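# Close and latch the thermal cycler lid, then press START

## Task

Bring the thermal cycler's lid down by hand, without letting it drop or slam, and latch it. Then press START so the cycler's display reads Running. The cycler is loose on the table: at the end it must sit within about one finger's width of its starting spot, stay upright and be rotated only very slightly. The plate must remain lying flat in its block. Nothing may count as finished only because the robot is holding it there. When done, release everything and move the gripper away.

## Robot and tools

Robot: one Franka FR3 arm with seven revolute joints (waist, shoulder, upper arm roll, elbow, forearm roll, wrist pitch, wrist roll) carrying a Robotiq 2F-140 two-finger gripper and a wrist camera. There is only one arm, so every row describes that arm alone.

Frames: all poses use the scene frame. Its origin lies on the table surface straight under the arm's base; +z is up, and +y is to the left for someone facing along +x. The base may be slightly tilted relative to the table. In the gripper's own frame the fingers extend along +z and close along y. end_effector_position is the point midway between the pads when they are shut; closed fingertips stick out about 33 mm past it, open ones about 9 mm. Closing also pushes the tips roughly 24 mm farther from the arm, so keep that clearance above a surface. The reported hand position can be somewhat off, especially at long reach.

A row is one flat list of 10 numbers: x, y, z (metres, absolute target for end_effector_position in the scene frame), qw, qx, qy, qz (absolute target orientation quaternion, w first, scene frame), then position, force_limit, speed, each between -1 and 1. The first seven numbers form an absolute pose, not an offset. Resend the wanted quaternion in every row, since the reported one may have drifted. Gripper position: +1 fully open (140 mm), about -0.8 pads touching, -1 keeps closing until blocked. force_limit: about 14 N at -1, 60 N at 0, 107 N at +1 (for parts up to 40 mm wide). speed: opening or closing rate of about 30 mm/s at -1, 140 at 0, 250 at +1.

Tools:
- execute_actions {"actions": [...], "pictures": bool}. The list holds zero or one item. Empty list: just returns the current state. {"rows": [[10 numbers], ...], "steps": n}: up to 15 rows and up to 15 steps of 1/30 s (default 15); one row per step, the last row repeated if rows run out. {"steps": n} with no rows: a wait of up to 300 steps, counted from the previous result, so thinking time eats into it. A call whose target lies more than 0.6 m from the last reported position along any gripper axis is refused and nothing is sent.
- move {"target": [one row], "speed": m/s from 0.002 to 0.5, default 0.25; rotation capped at twice that in rad/s}. Drives the gripper along a straight line to that absolute pose over 0.5 to 10 s (cut off at 10 s). Finger values are applied at the start. It does not stop for obstacles, and the hand can lag, wander or overshoot the speed, notably with the arm nearly straight. Faster contacts and targets set deeper past a contact push harder. Its result adds a "move:" line: done (settled near target), off_target, moving, held or fault, plus limits (paced = the pose was clipped; held = a check blocked some steps, after which motion can jump faster) and the distance to target.
- wait {"seconds": 0 to 10}: lets time pass with no new command.
- zoom_image {"camera", "region": [x0, y0, x1, y1]} in pixels from the top-left, at most 504 by 504. Cameras: cam_head_left, cam_head_right, cam_high, cam_low, cam_wrist, all 672x504.
- read_manual {"section": "licences"}: licence texts only.
- finished_scene {"scene": number}: ends the current scene irreversibly and reports whether the goal holds.

Control behaviour: each step the commanded pose is limited to within 70 mm and 16 degrees of the measured one; inverse kinematics favours position over orientation. After an action ends the arm only carries on to the last clipped pose, so far targets need several actions; check the returned pose. The elbow cannot fully straighten. Joint ranges (rad): waist ±2.744, shoulder ±1.784, upper arm roll ±2.901, elbow -3.042 to -0.152, forearm roll ±2.807, wrist pitch 0.544 to 4.517, wrist roll ±3.016.

Result lines: the state line gives the pose; "Joint positions" lists joints base outward; "pose unreachable" means the clearance check altered or stopped the command (a mount under the base counts as arm); HELD flags steps where the row was not fully sent; "Hand target" shows where the controller is currently heading. object_status: 0 moving, 1 blocked while opening, 2 blocked while closing (a grip), 3 reached the requested position or pads met (a thin item may still be held). To grip, send -1 and confirm 2. Stopped fingers stay put until position changes by at least 0.01; to squeeze harder, raise force_limit and switch between -1 and -0.98. position_measured is in counts: 3 open, 230 closed, not linear.

Faults: if contact torque reaches a joint's load limit (N m: waist 20, shoulder 20, upper arm roll 18, elbow 18, forearm roll 12, wrist pitch 12, wrist roll 12, including carried weight), the arm halts for 10 s and drops the rest of the call. Sustained loads heat motors; MOTOR HOT warns, and OVER-TEMPERATURE FAULT means brakes engaged until cool.

Task notes: latched means the lid is completely closed and its handle rests fully down on its stop; one without the other fails. With the lid down, a workable trick is to swing the handle all the way up (the lid may rise with it) and then back down onto the stop while keeping hold. START has no effect until latched. Avoid dropping or slamming the lid, hard hits, strong pushes that shift or rotate the cycler, disturbing the plate, and anything leaving the table, which ends the scene. Smooth, quick, low-effort motion is preferred. Finish by opening the fingers and backing away.

Each tool is called after "Request:" as a command line: name --argument value for each argument, lists and objects as JSON in quotes; but a table of rows of numbers goes row by row, as --pt "numbers of a row", without its own name.

## Session

Request:
execute_actions --actions '[]'

Scene clock: 0.00 s of 7800.00 s.
end_effector_position=(+0.3602, -0.1130, +0.2768) position_measured=3 object_status=3 end_effector_quat_wxyz=(+0.326, +0.838, -0.412, -0.146)
Joint positions: [ 0.012  0.002  0.078 -2.129 -0.414  1.515 -0.5  ]
Joint velocities: [ 0.001  0.001  0.001 -0.    -0.     0.    -0.001]
Hand target: +0.360, -0.113, +0.277; +0.326, +0.838, -0.412, -0.146

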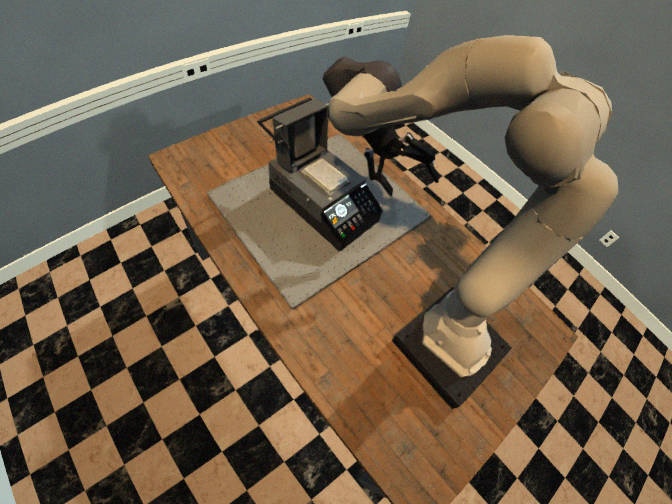

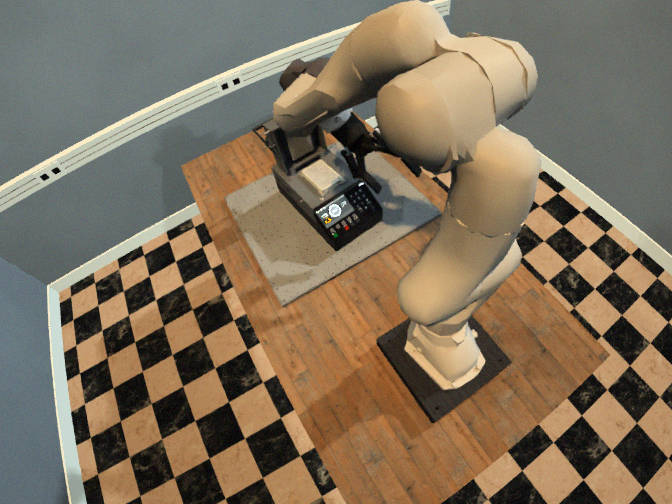

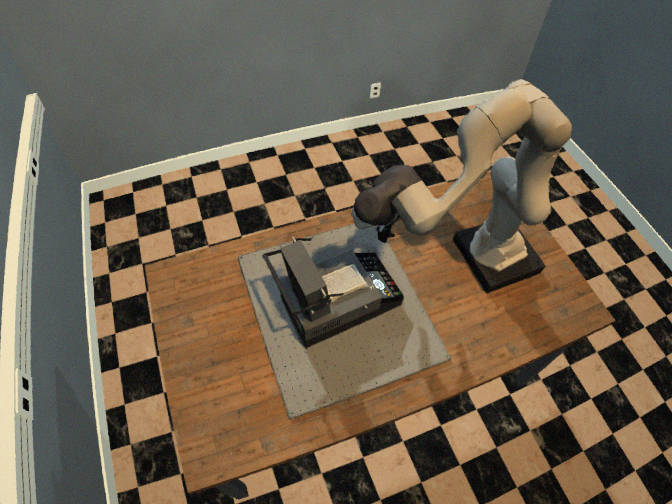

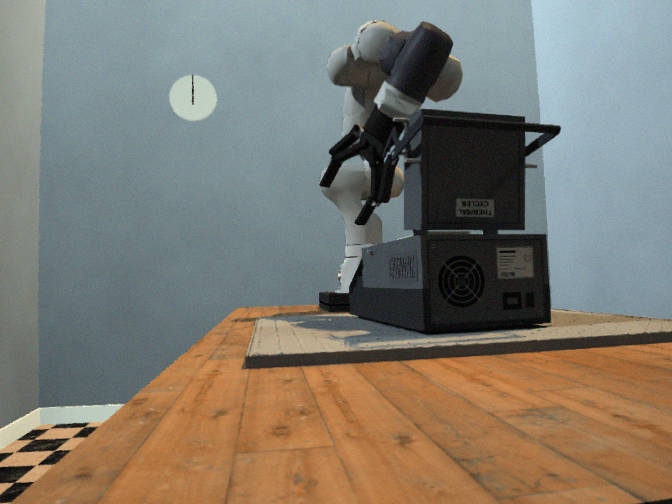

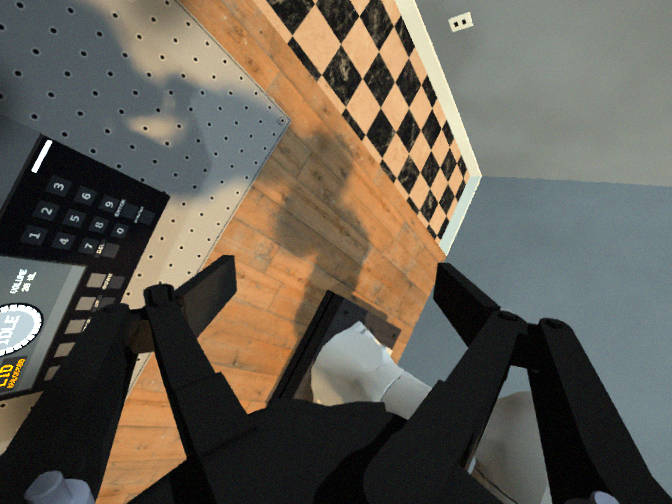

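Request:
zoom_image --camera "cam_high" --region '[230, 210, 430, 360]'

Request:
zoom_image --camera "cam_head_left" --region '[230, 80, 430, 260]'

Request:
zoom_image --camera "cam_low" --region '[330, 90, 590, 340]'

Region (230, 210, 430, 360) of cam_high's 672x504 image, scaled by 2.520, with more detail than that image has; it fills the top 378 rows of this view, and the rest is white.

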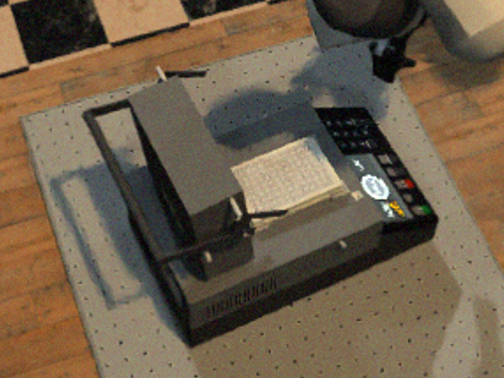

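Region (230, 80, 430, 260) of cam_head_left's 672x504 image, scaled by 2.520, with more detail than that image has; it fills the top 454 rows of this view, and the rest is white.

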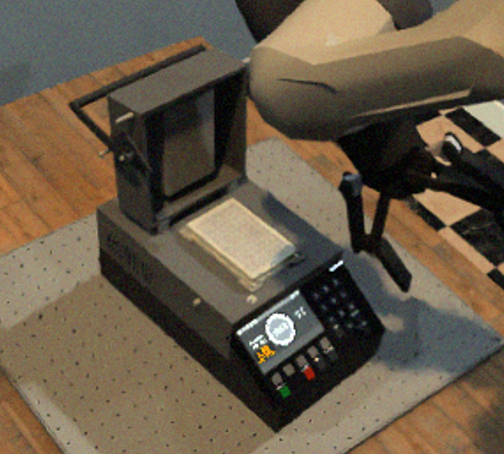

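Region (330, 90, 590, 340) of cam_low's 672x504 image, scaled by 1.938, with more detail than that image has; it fills the top 485 rows of this view, and the rest is white.

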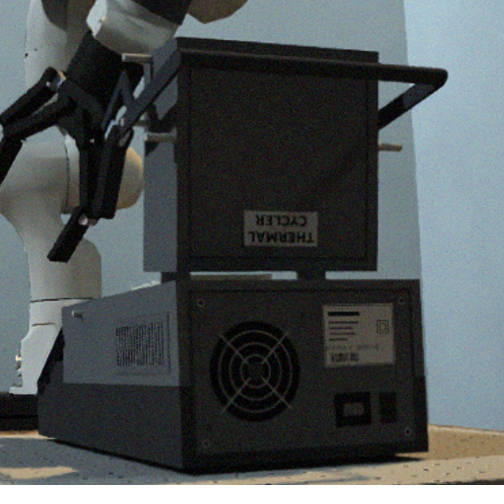

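Request:
move --target '[0.74,0.05,0.45,0,0.755,-0.656,0,1,-0.5,0]'

Scene clock: 42.83 s of 7800.00 s.
end_effector_position=(+0.7273, +0.0555, +0.4566) position_measured=3 object_status=3 end_effector_quat_wxyz=(-0.037, +0.754, -0.654, +0.035)
Joint positions: [ 0.096  0.745  0.065 -0.489 -0.045  1.334 -0.056]
Joint velocities: [-0.001 -0.001 -0.     0.     0.001 -0.001  0.031]
Hand target: +0.727, +0.056, +0.456; -0.037, +0.749, -0.660, +0.033
Off the commanded pose: 0.015 m, 6 deg.
elbow stopped short: the move would have taken joint 4 (elbow) straighter than the controller allows; a more bent joint 4 avoids this.
After step 90, 37.23 s passed at rest.
move: off_target
camera_calibration (this result's frames):
cam_wrist: T_world_to_cam=[[-0.976963, -0.171683, -0.126759, 0.777134], [-0.201468, 0.937867, 0.282517, -0.0164012], [0.0703801, 0.301546, -0.95085, 0.548158], [0, 0, 0, 1]] pos_world=[0.717347, -0.0164924, 0.624359]

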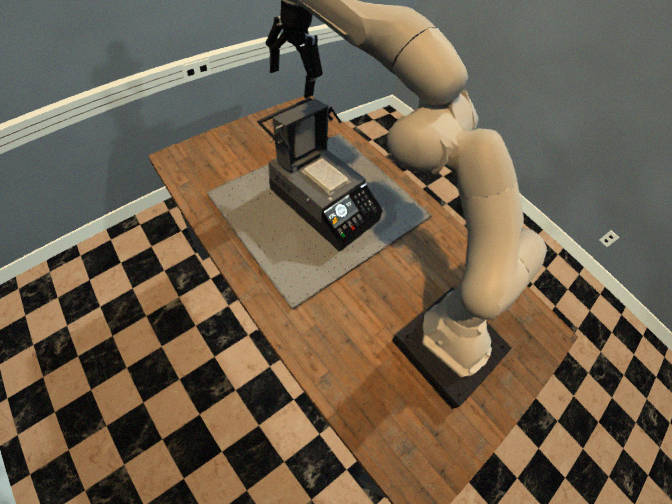

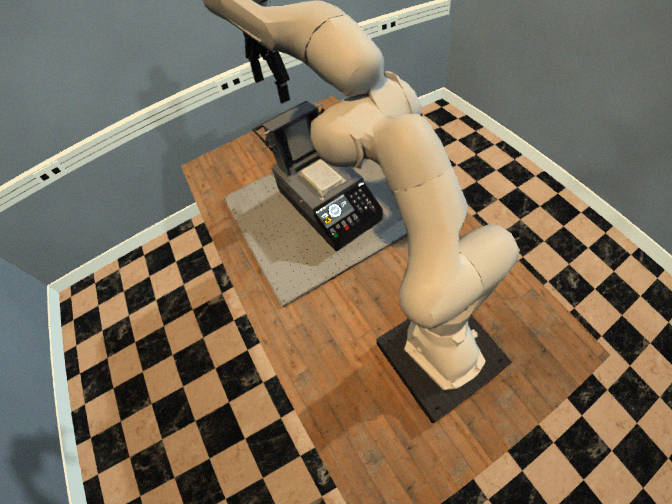

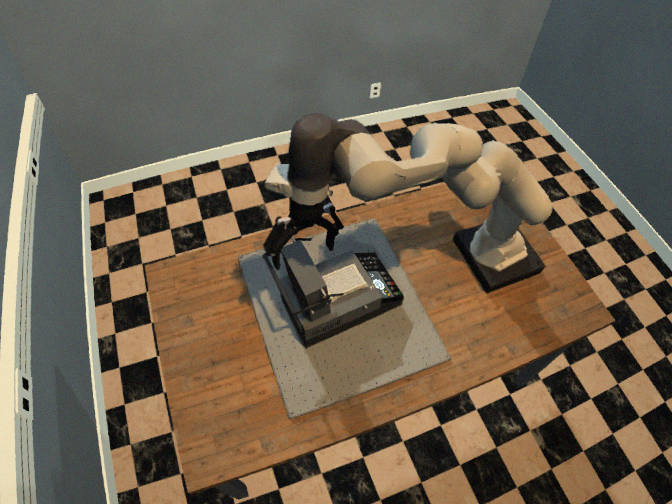

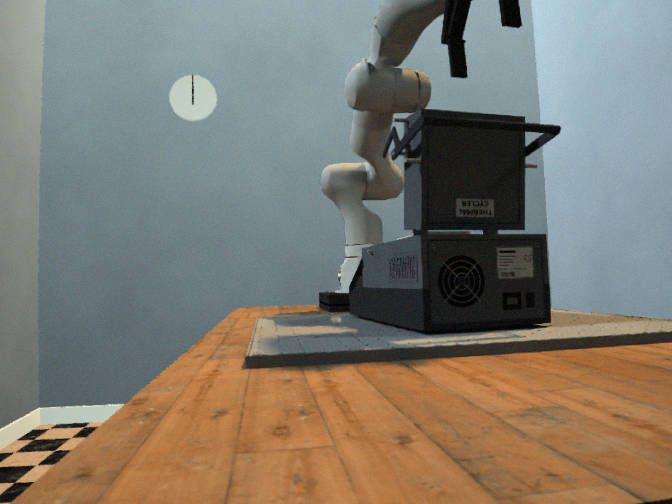

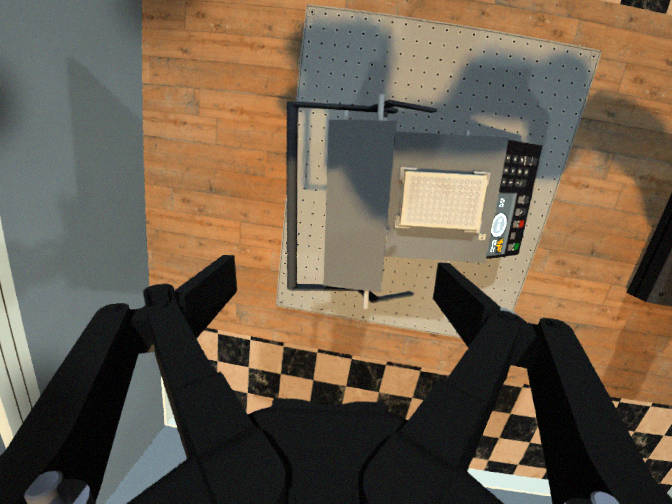

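Request:
move --target '[0.725,0.03,0.40,-0.17,0.729,-0.634,0.196,0,-0.5,0]'

Scene clock: 64.87 s of 7800.00 s.
end_effector_position=(+0.7151, +0.0372, +0.3906) position_measured=129 object_status=3 end_effector_quat_wxyz=(-0.151, +0.737, -0.634, +0.180)
Joint positions: [ 0.047  0.069  0.06  -1.863 -0.056  2.405 -0.054]
Joint velocities: [-0.001  0.     0.    -0.007 -0.     0.02  -0.001]
Hand target: +0.728, +0.036, +0.403; -0.167, +0.734, -0.628, +0.198
Off the commanded pose: 0.015 m, 3 deg.
After step 90, 17.40 s passed at rest.
move: off_target; limits=paced
camera_calibration (this result's frames):
cam_wrist: T_world_to_cam=[[-0.862908, -0.181497, -0.471645, 0.807194], [-0.291999, 0.940788, 0.172203, 0.124616], [0.412464, 0.286315, -0.864811, 0.214117], [0, 0, 0, 1]] pos_world=[0.644606, -0.0320389, 0.544421]

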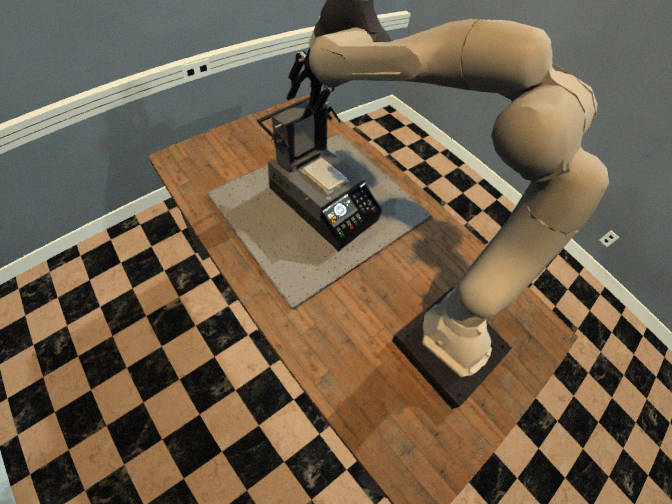

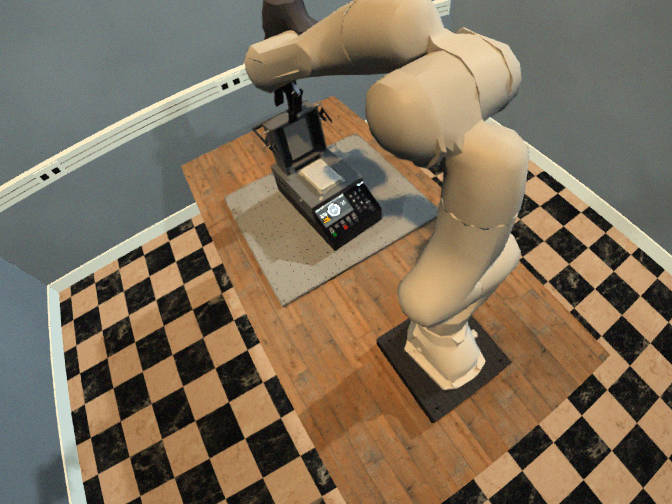

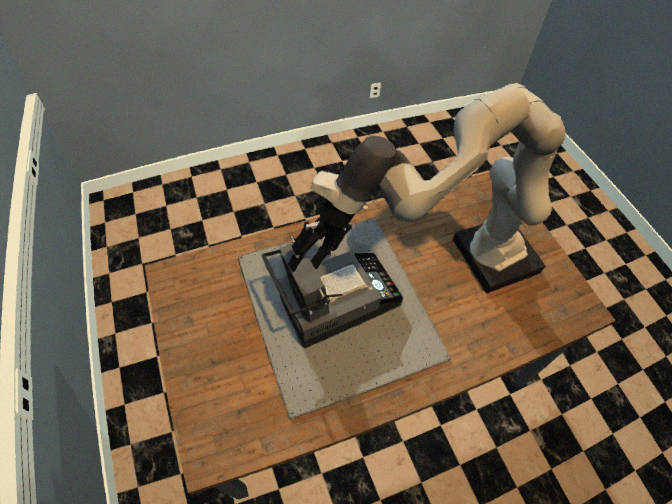

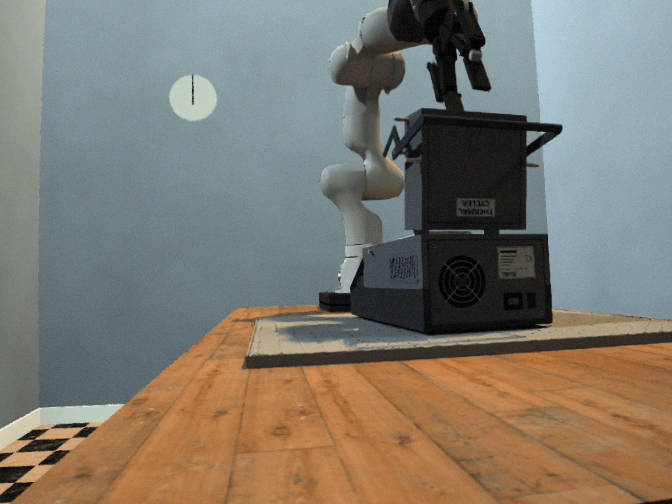

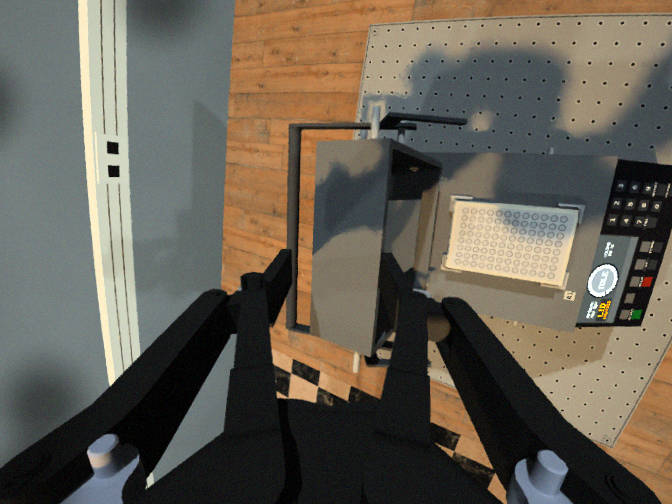

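Request:
move --target '[0.765,0.04,0.425,-0.17,0.729,-0.634,0.196,0,-0.5,0]' --speed 0.1

Scene clock: 73.83 s of 7800.00 s.
end_effector_position=(+0.7621, +0.0404, +0.4251) position_measured=129 object_status=3 end_effector_quat_wxyz=(-0.169, +0.730, -0.633, +0.194)
Joint positions: [ 0.05   0.177  0.06  -1.66  -0.057  2.355 -0.049]
Joint velocities: [ 0.003  0.006 -0.001  0.001 -0.001  0.006  0.002]
Hand target: +0.764, +0.041, +0.426; -0.170, +0.728, -0.634, +0.196
Off the commanded pose: 0.003 m, 0 deg.
After step 90, 4.80 s passed at rest.
move: done
camera_calibration (this result's frames):
cam_wrist: T_world_to_cam=[[-0.841841, -0.171844, -0.511637, 0.865208], [-0.294447, 0.940691, 0.168528, 0.132843], [0.452332, 0.292524, -0.842511, 0.18353], [0, 0, 0, 1]] pos_world=[0.684467, -0.0299696, 0.574911]

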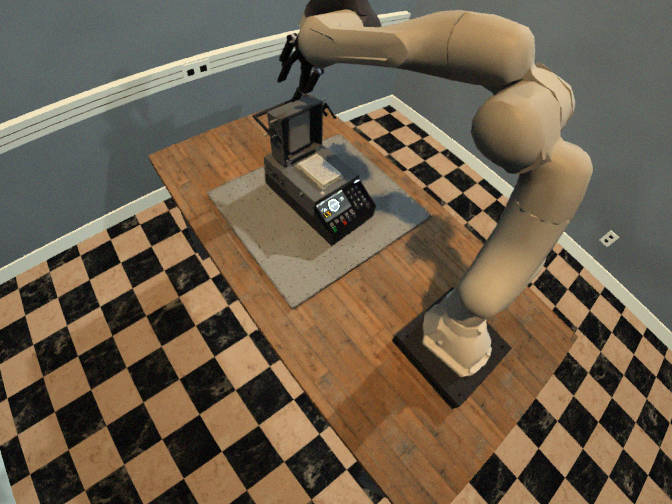

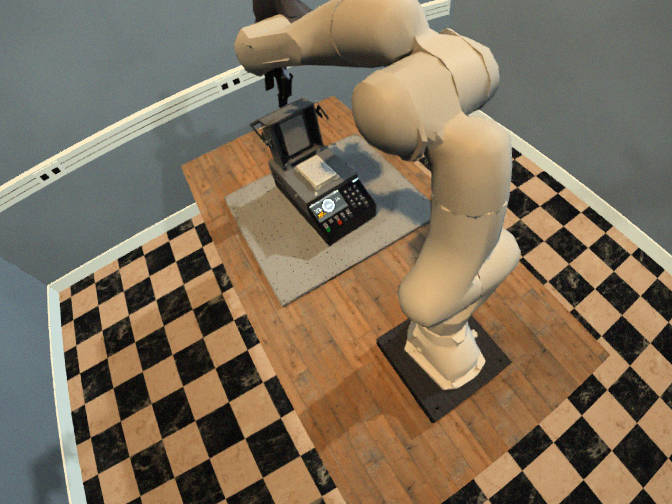

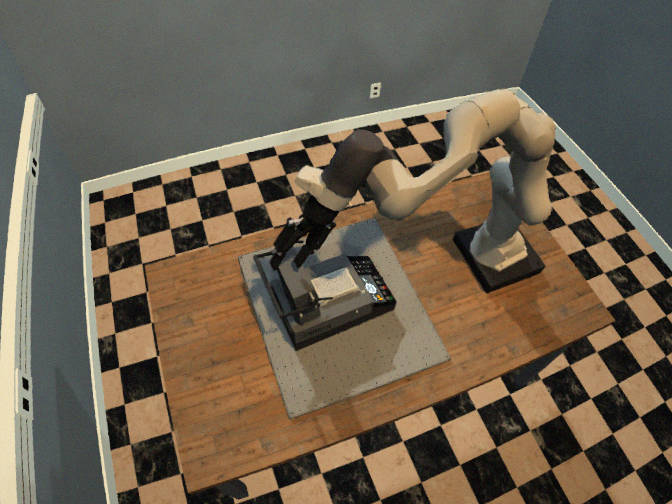

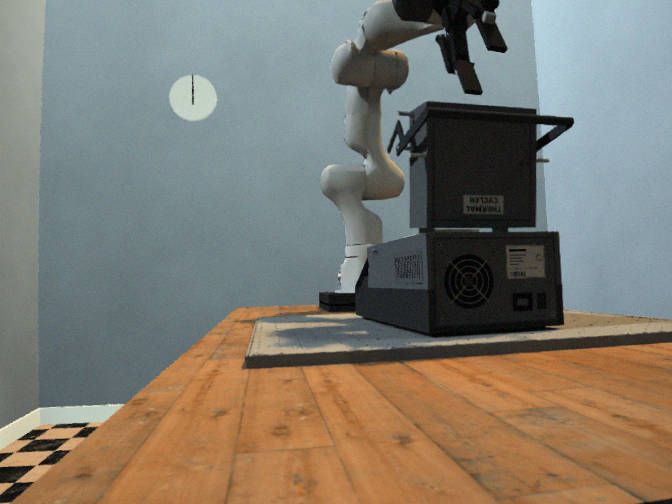

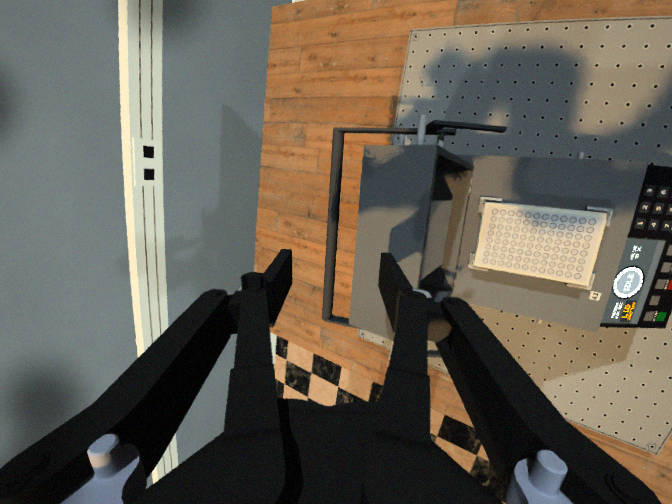

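Request:
move --target '[0.80,0.04,0.367,-0.17,0.729,-0.634,0.196,-0.4,-0.5,1]' --speed 0.05

Scene clock: 83.73 s of 7800.00 s.
end_effector_position=(+0.8015, +0.0424, +0.3707) position_measured=179 object_status=3 end_effector_quat_wxyz=(-0.173, +0.730, -0.632, +0.196)
Joint positions: [ 0.051  0.319  0.059 -1.605 -0.067  2.451 -0.045]
Joint velocities: [ 0.     0.003 -0.001 -0.    -0.     0.003  0.002]
Hand target: +0.801, +0.041, +0.368; -0.171, +0.729, -0.634, +0.195
Off the commanded pose: 0.005 m, 0 deg.
After step 90, 5.17 s passed at rest.
move: off_target
camera_calibration (this result's frames):
cam_wrist: T_world_to_cam=[[-0.836792, -0.17361, -0.519267, 0.869661], [-0.299502, 0.939066, 0.168679, 0.155807], [0.458342, 0.296671, -0.8378, 0.112558], [0, 0, 0, 1]] pos_world=[0.7228, -0.0287243, 0.519607]

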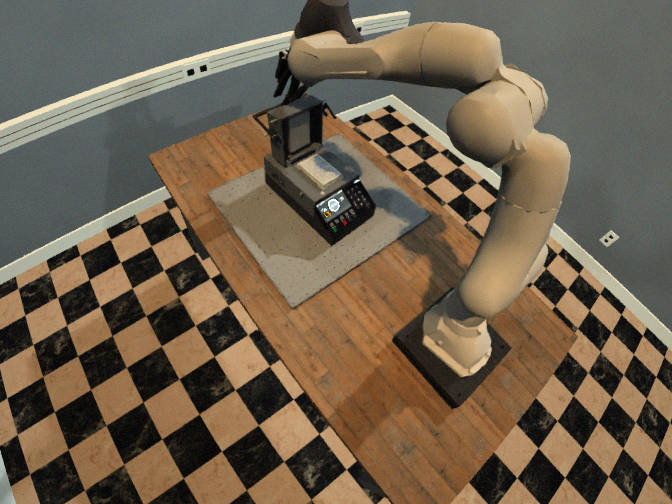

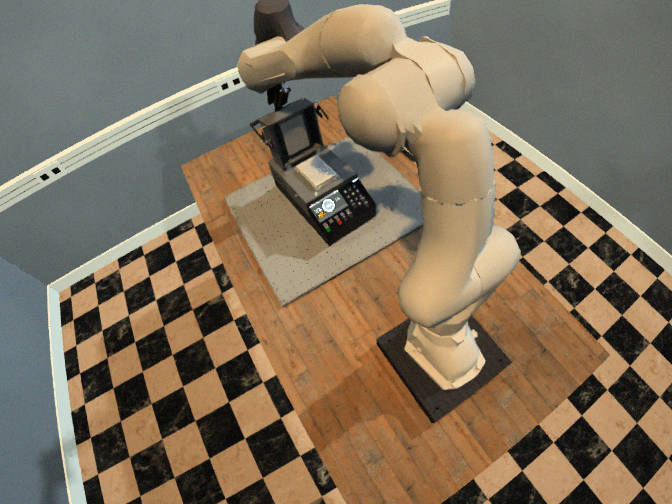

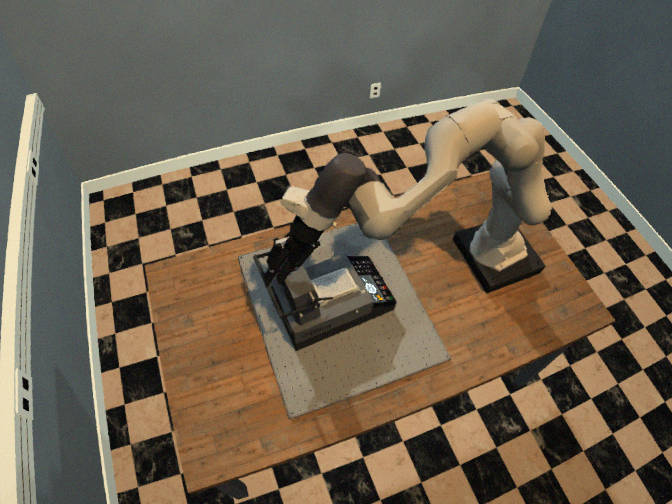

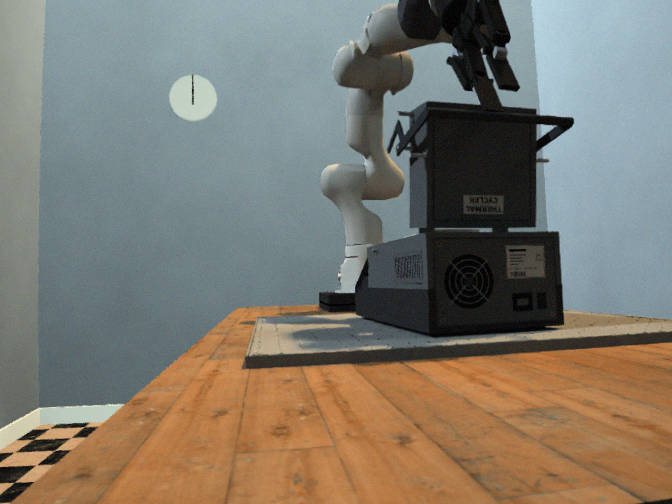

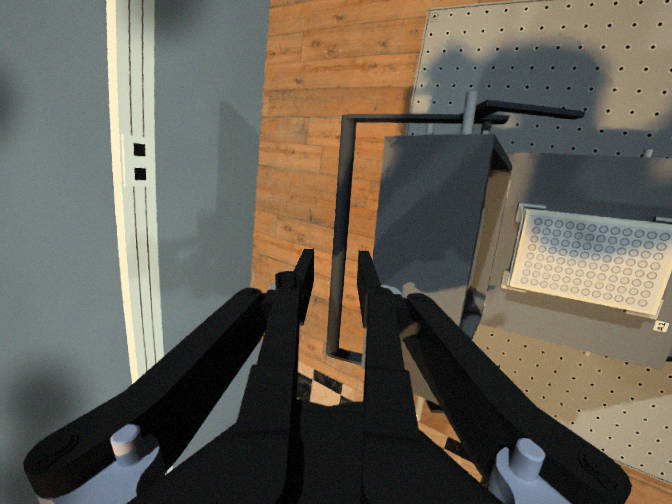

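Request:
move --target '[0.815,0.042,0.385,-0.17,0.729,-0.634,0.196,-0.4,-0.5,1]' --speed 0.03

Request:
move --target '[0.83,0.042,0.345,-0.17,0.729,-0.634,0.196,-0.4,-0.5,1]' --speed 0.03

Scene clock: 94.33 s of 7800.00 s.
end_effector_position=(+0.8155, +0.0430, +0.3872) position_measured=179 object_status=3 end_effector_quat_wxyz=(-0.173, +0.729, -0.632, +0.198)
Joint positions: [ 0.054  0.359  0.058 -1.507 -0.07   2.395 -0.045]
Joint velocities: [ 0.001  0.006 -0.001  0.011 -0.001 -0.029 -0.001]
Hand target: +0.814, +0.042, +0.385; -0.170, +0.728, -0.634, +0.196
Off the commanded pose: 0.003 m, 1 deg.
After step 90, 6.70 s passed at rest.
move: done
camera_calibration (this result's frames):
cam_wrist: T_world_to_cam=[[-0.835282, -0.173038, -0.521883, 0.889873], [-0.298707, 0.939706, 0.166512, 0.156739], [0.461603, 0.294975, -0.836608, 0.116745], [0, 0, 0, 1]] pos_world=[0.736224, -0.027744, 0.53598]

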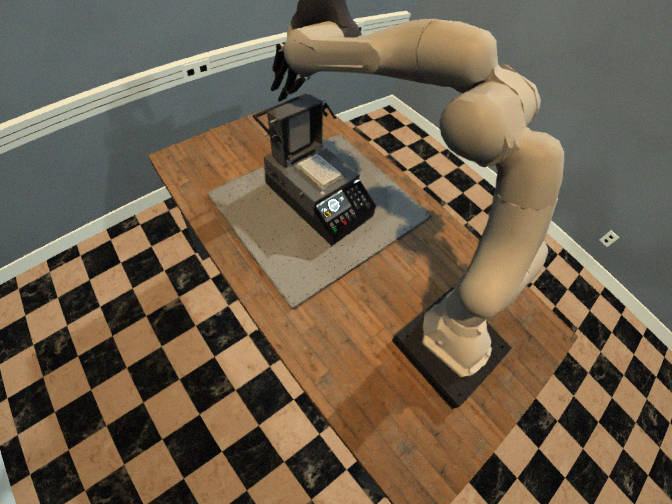

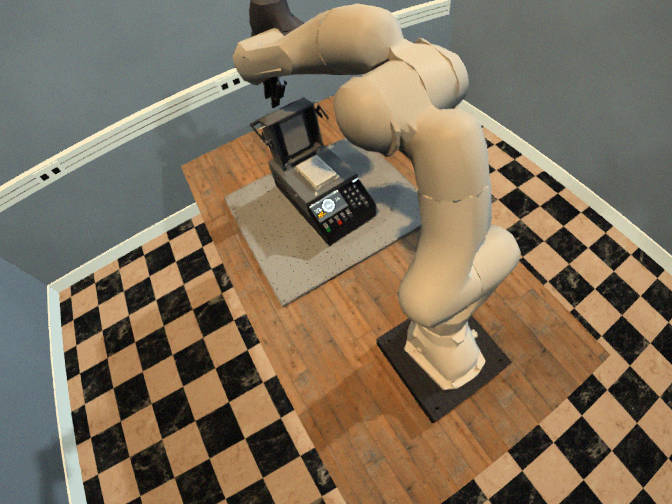

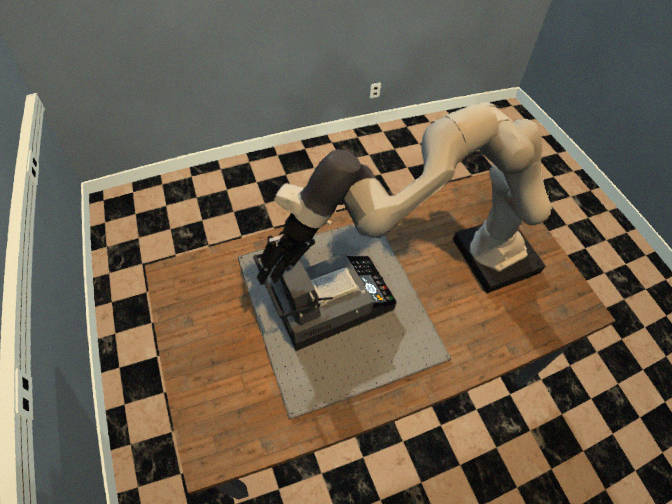

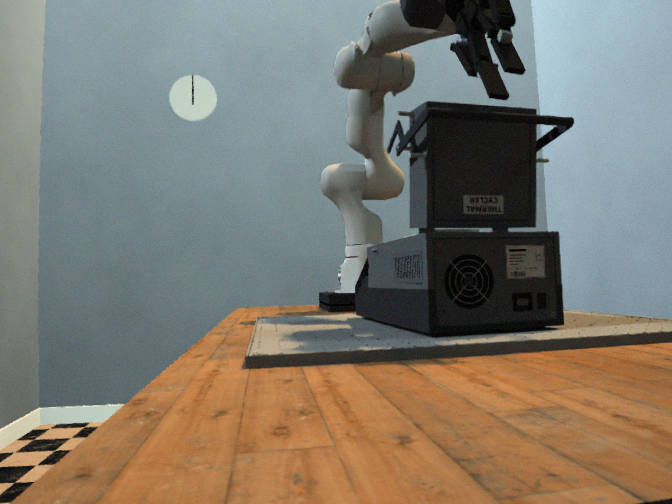

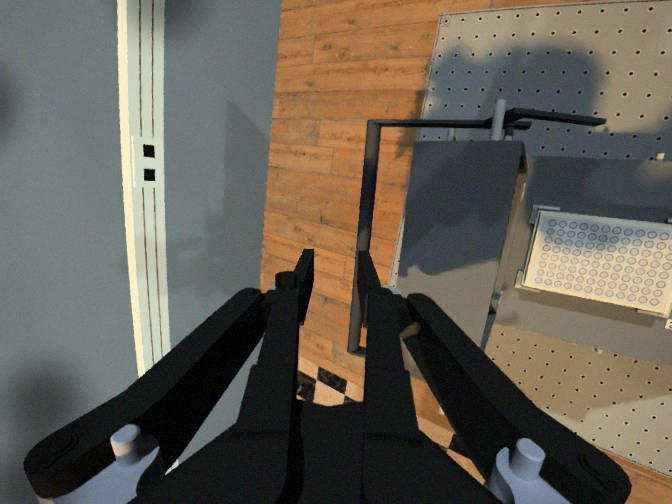

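Scene clock: 96.10 s of 7800.00 s.
end_effector_position=(+0.8290, +0.0433, +0.3432) position_measured=179 object_status=3 end_effector_quat_wxyz=(-0.169, +0.731, -0.632, +0.192)
Joint positions: [ 0.057  0.435  0.054 -1.496 -0.074  2.446 -0.043]
Joint velocities: [ 0.002 -0.001 -0.004  0.007  0.001  0.015  0.003]
Hand target: +0.831, +0.043, +0.345; -0.170, +0.729, -0.634, +0.195
Off the commanded pose: 0.002 m, 1 deg.
move: done
camera_calibration (this result's frames):
cam_wrist: T_world_to_cam=[[-0.842567, -0.174303, -0.509607, 0.880117], [-0.297388, 0.939432, 0.170375, 0.165419], [0.449044, 0.295103, -0.84337, 0.0863362], [0, 0, 0, 1]] pos_world=[0.751982, -0.0274714, 0.493144]

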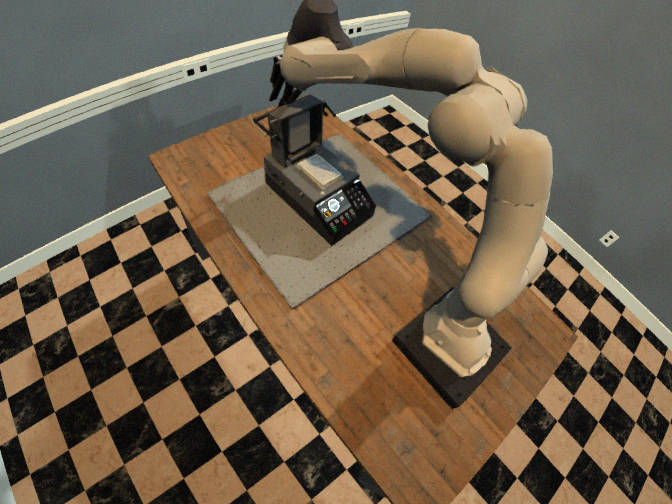

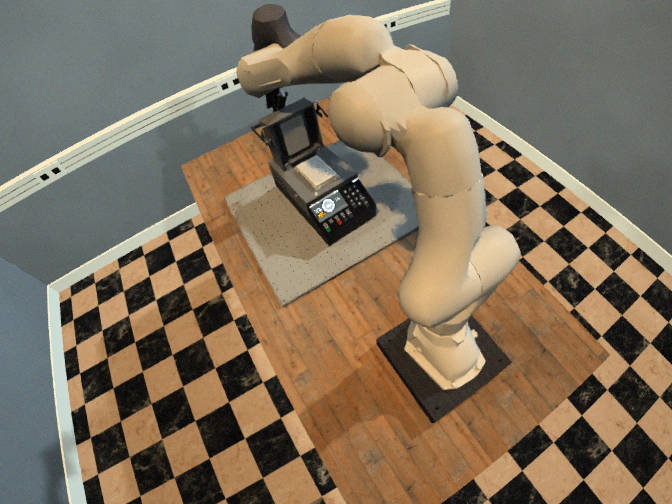

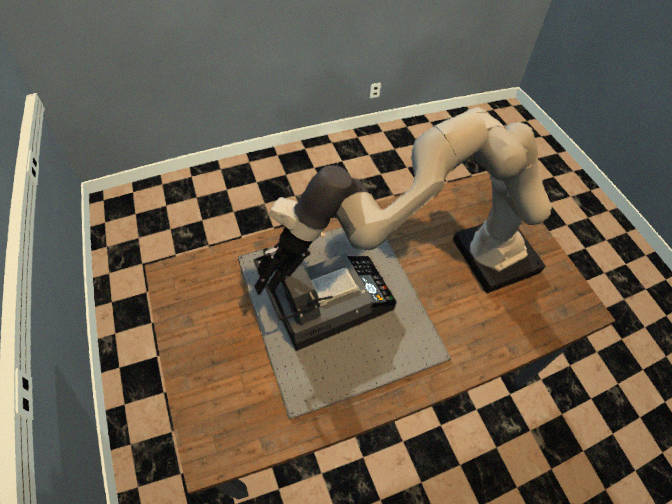

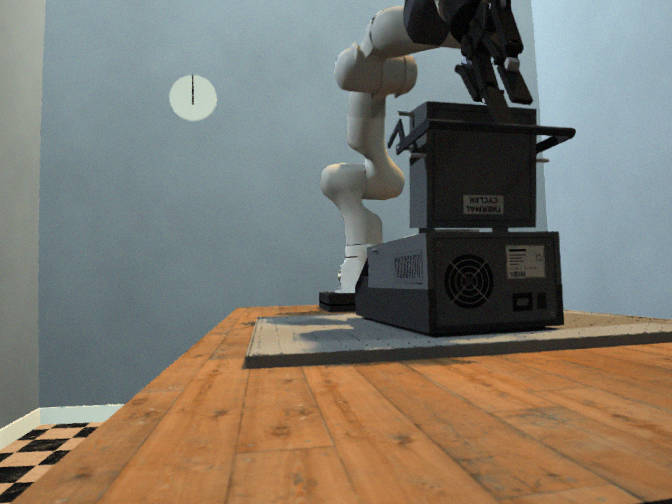

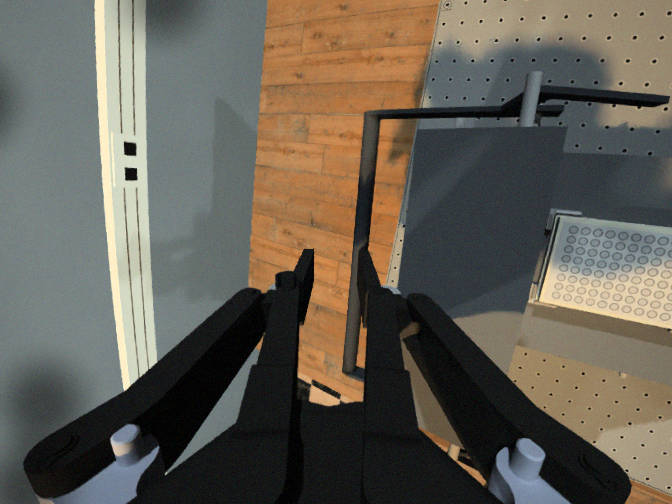

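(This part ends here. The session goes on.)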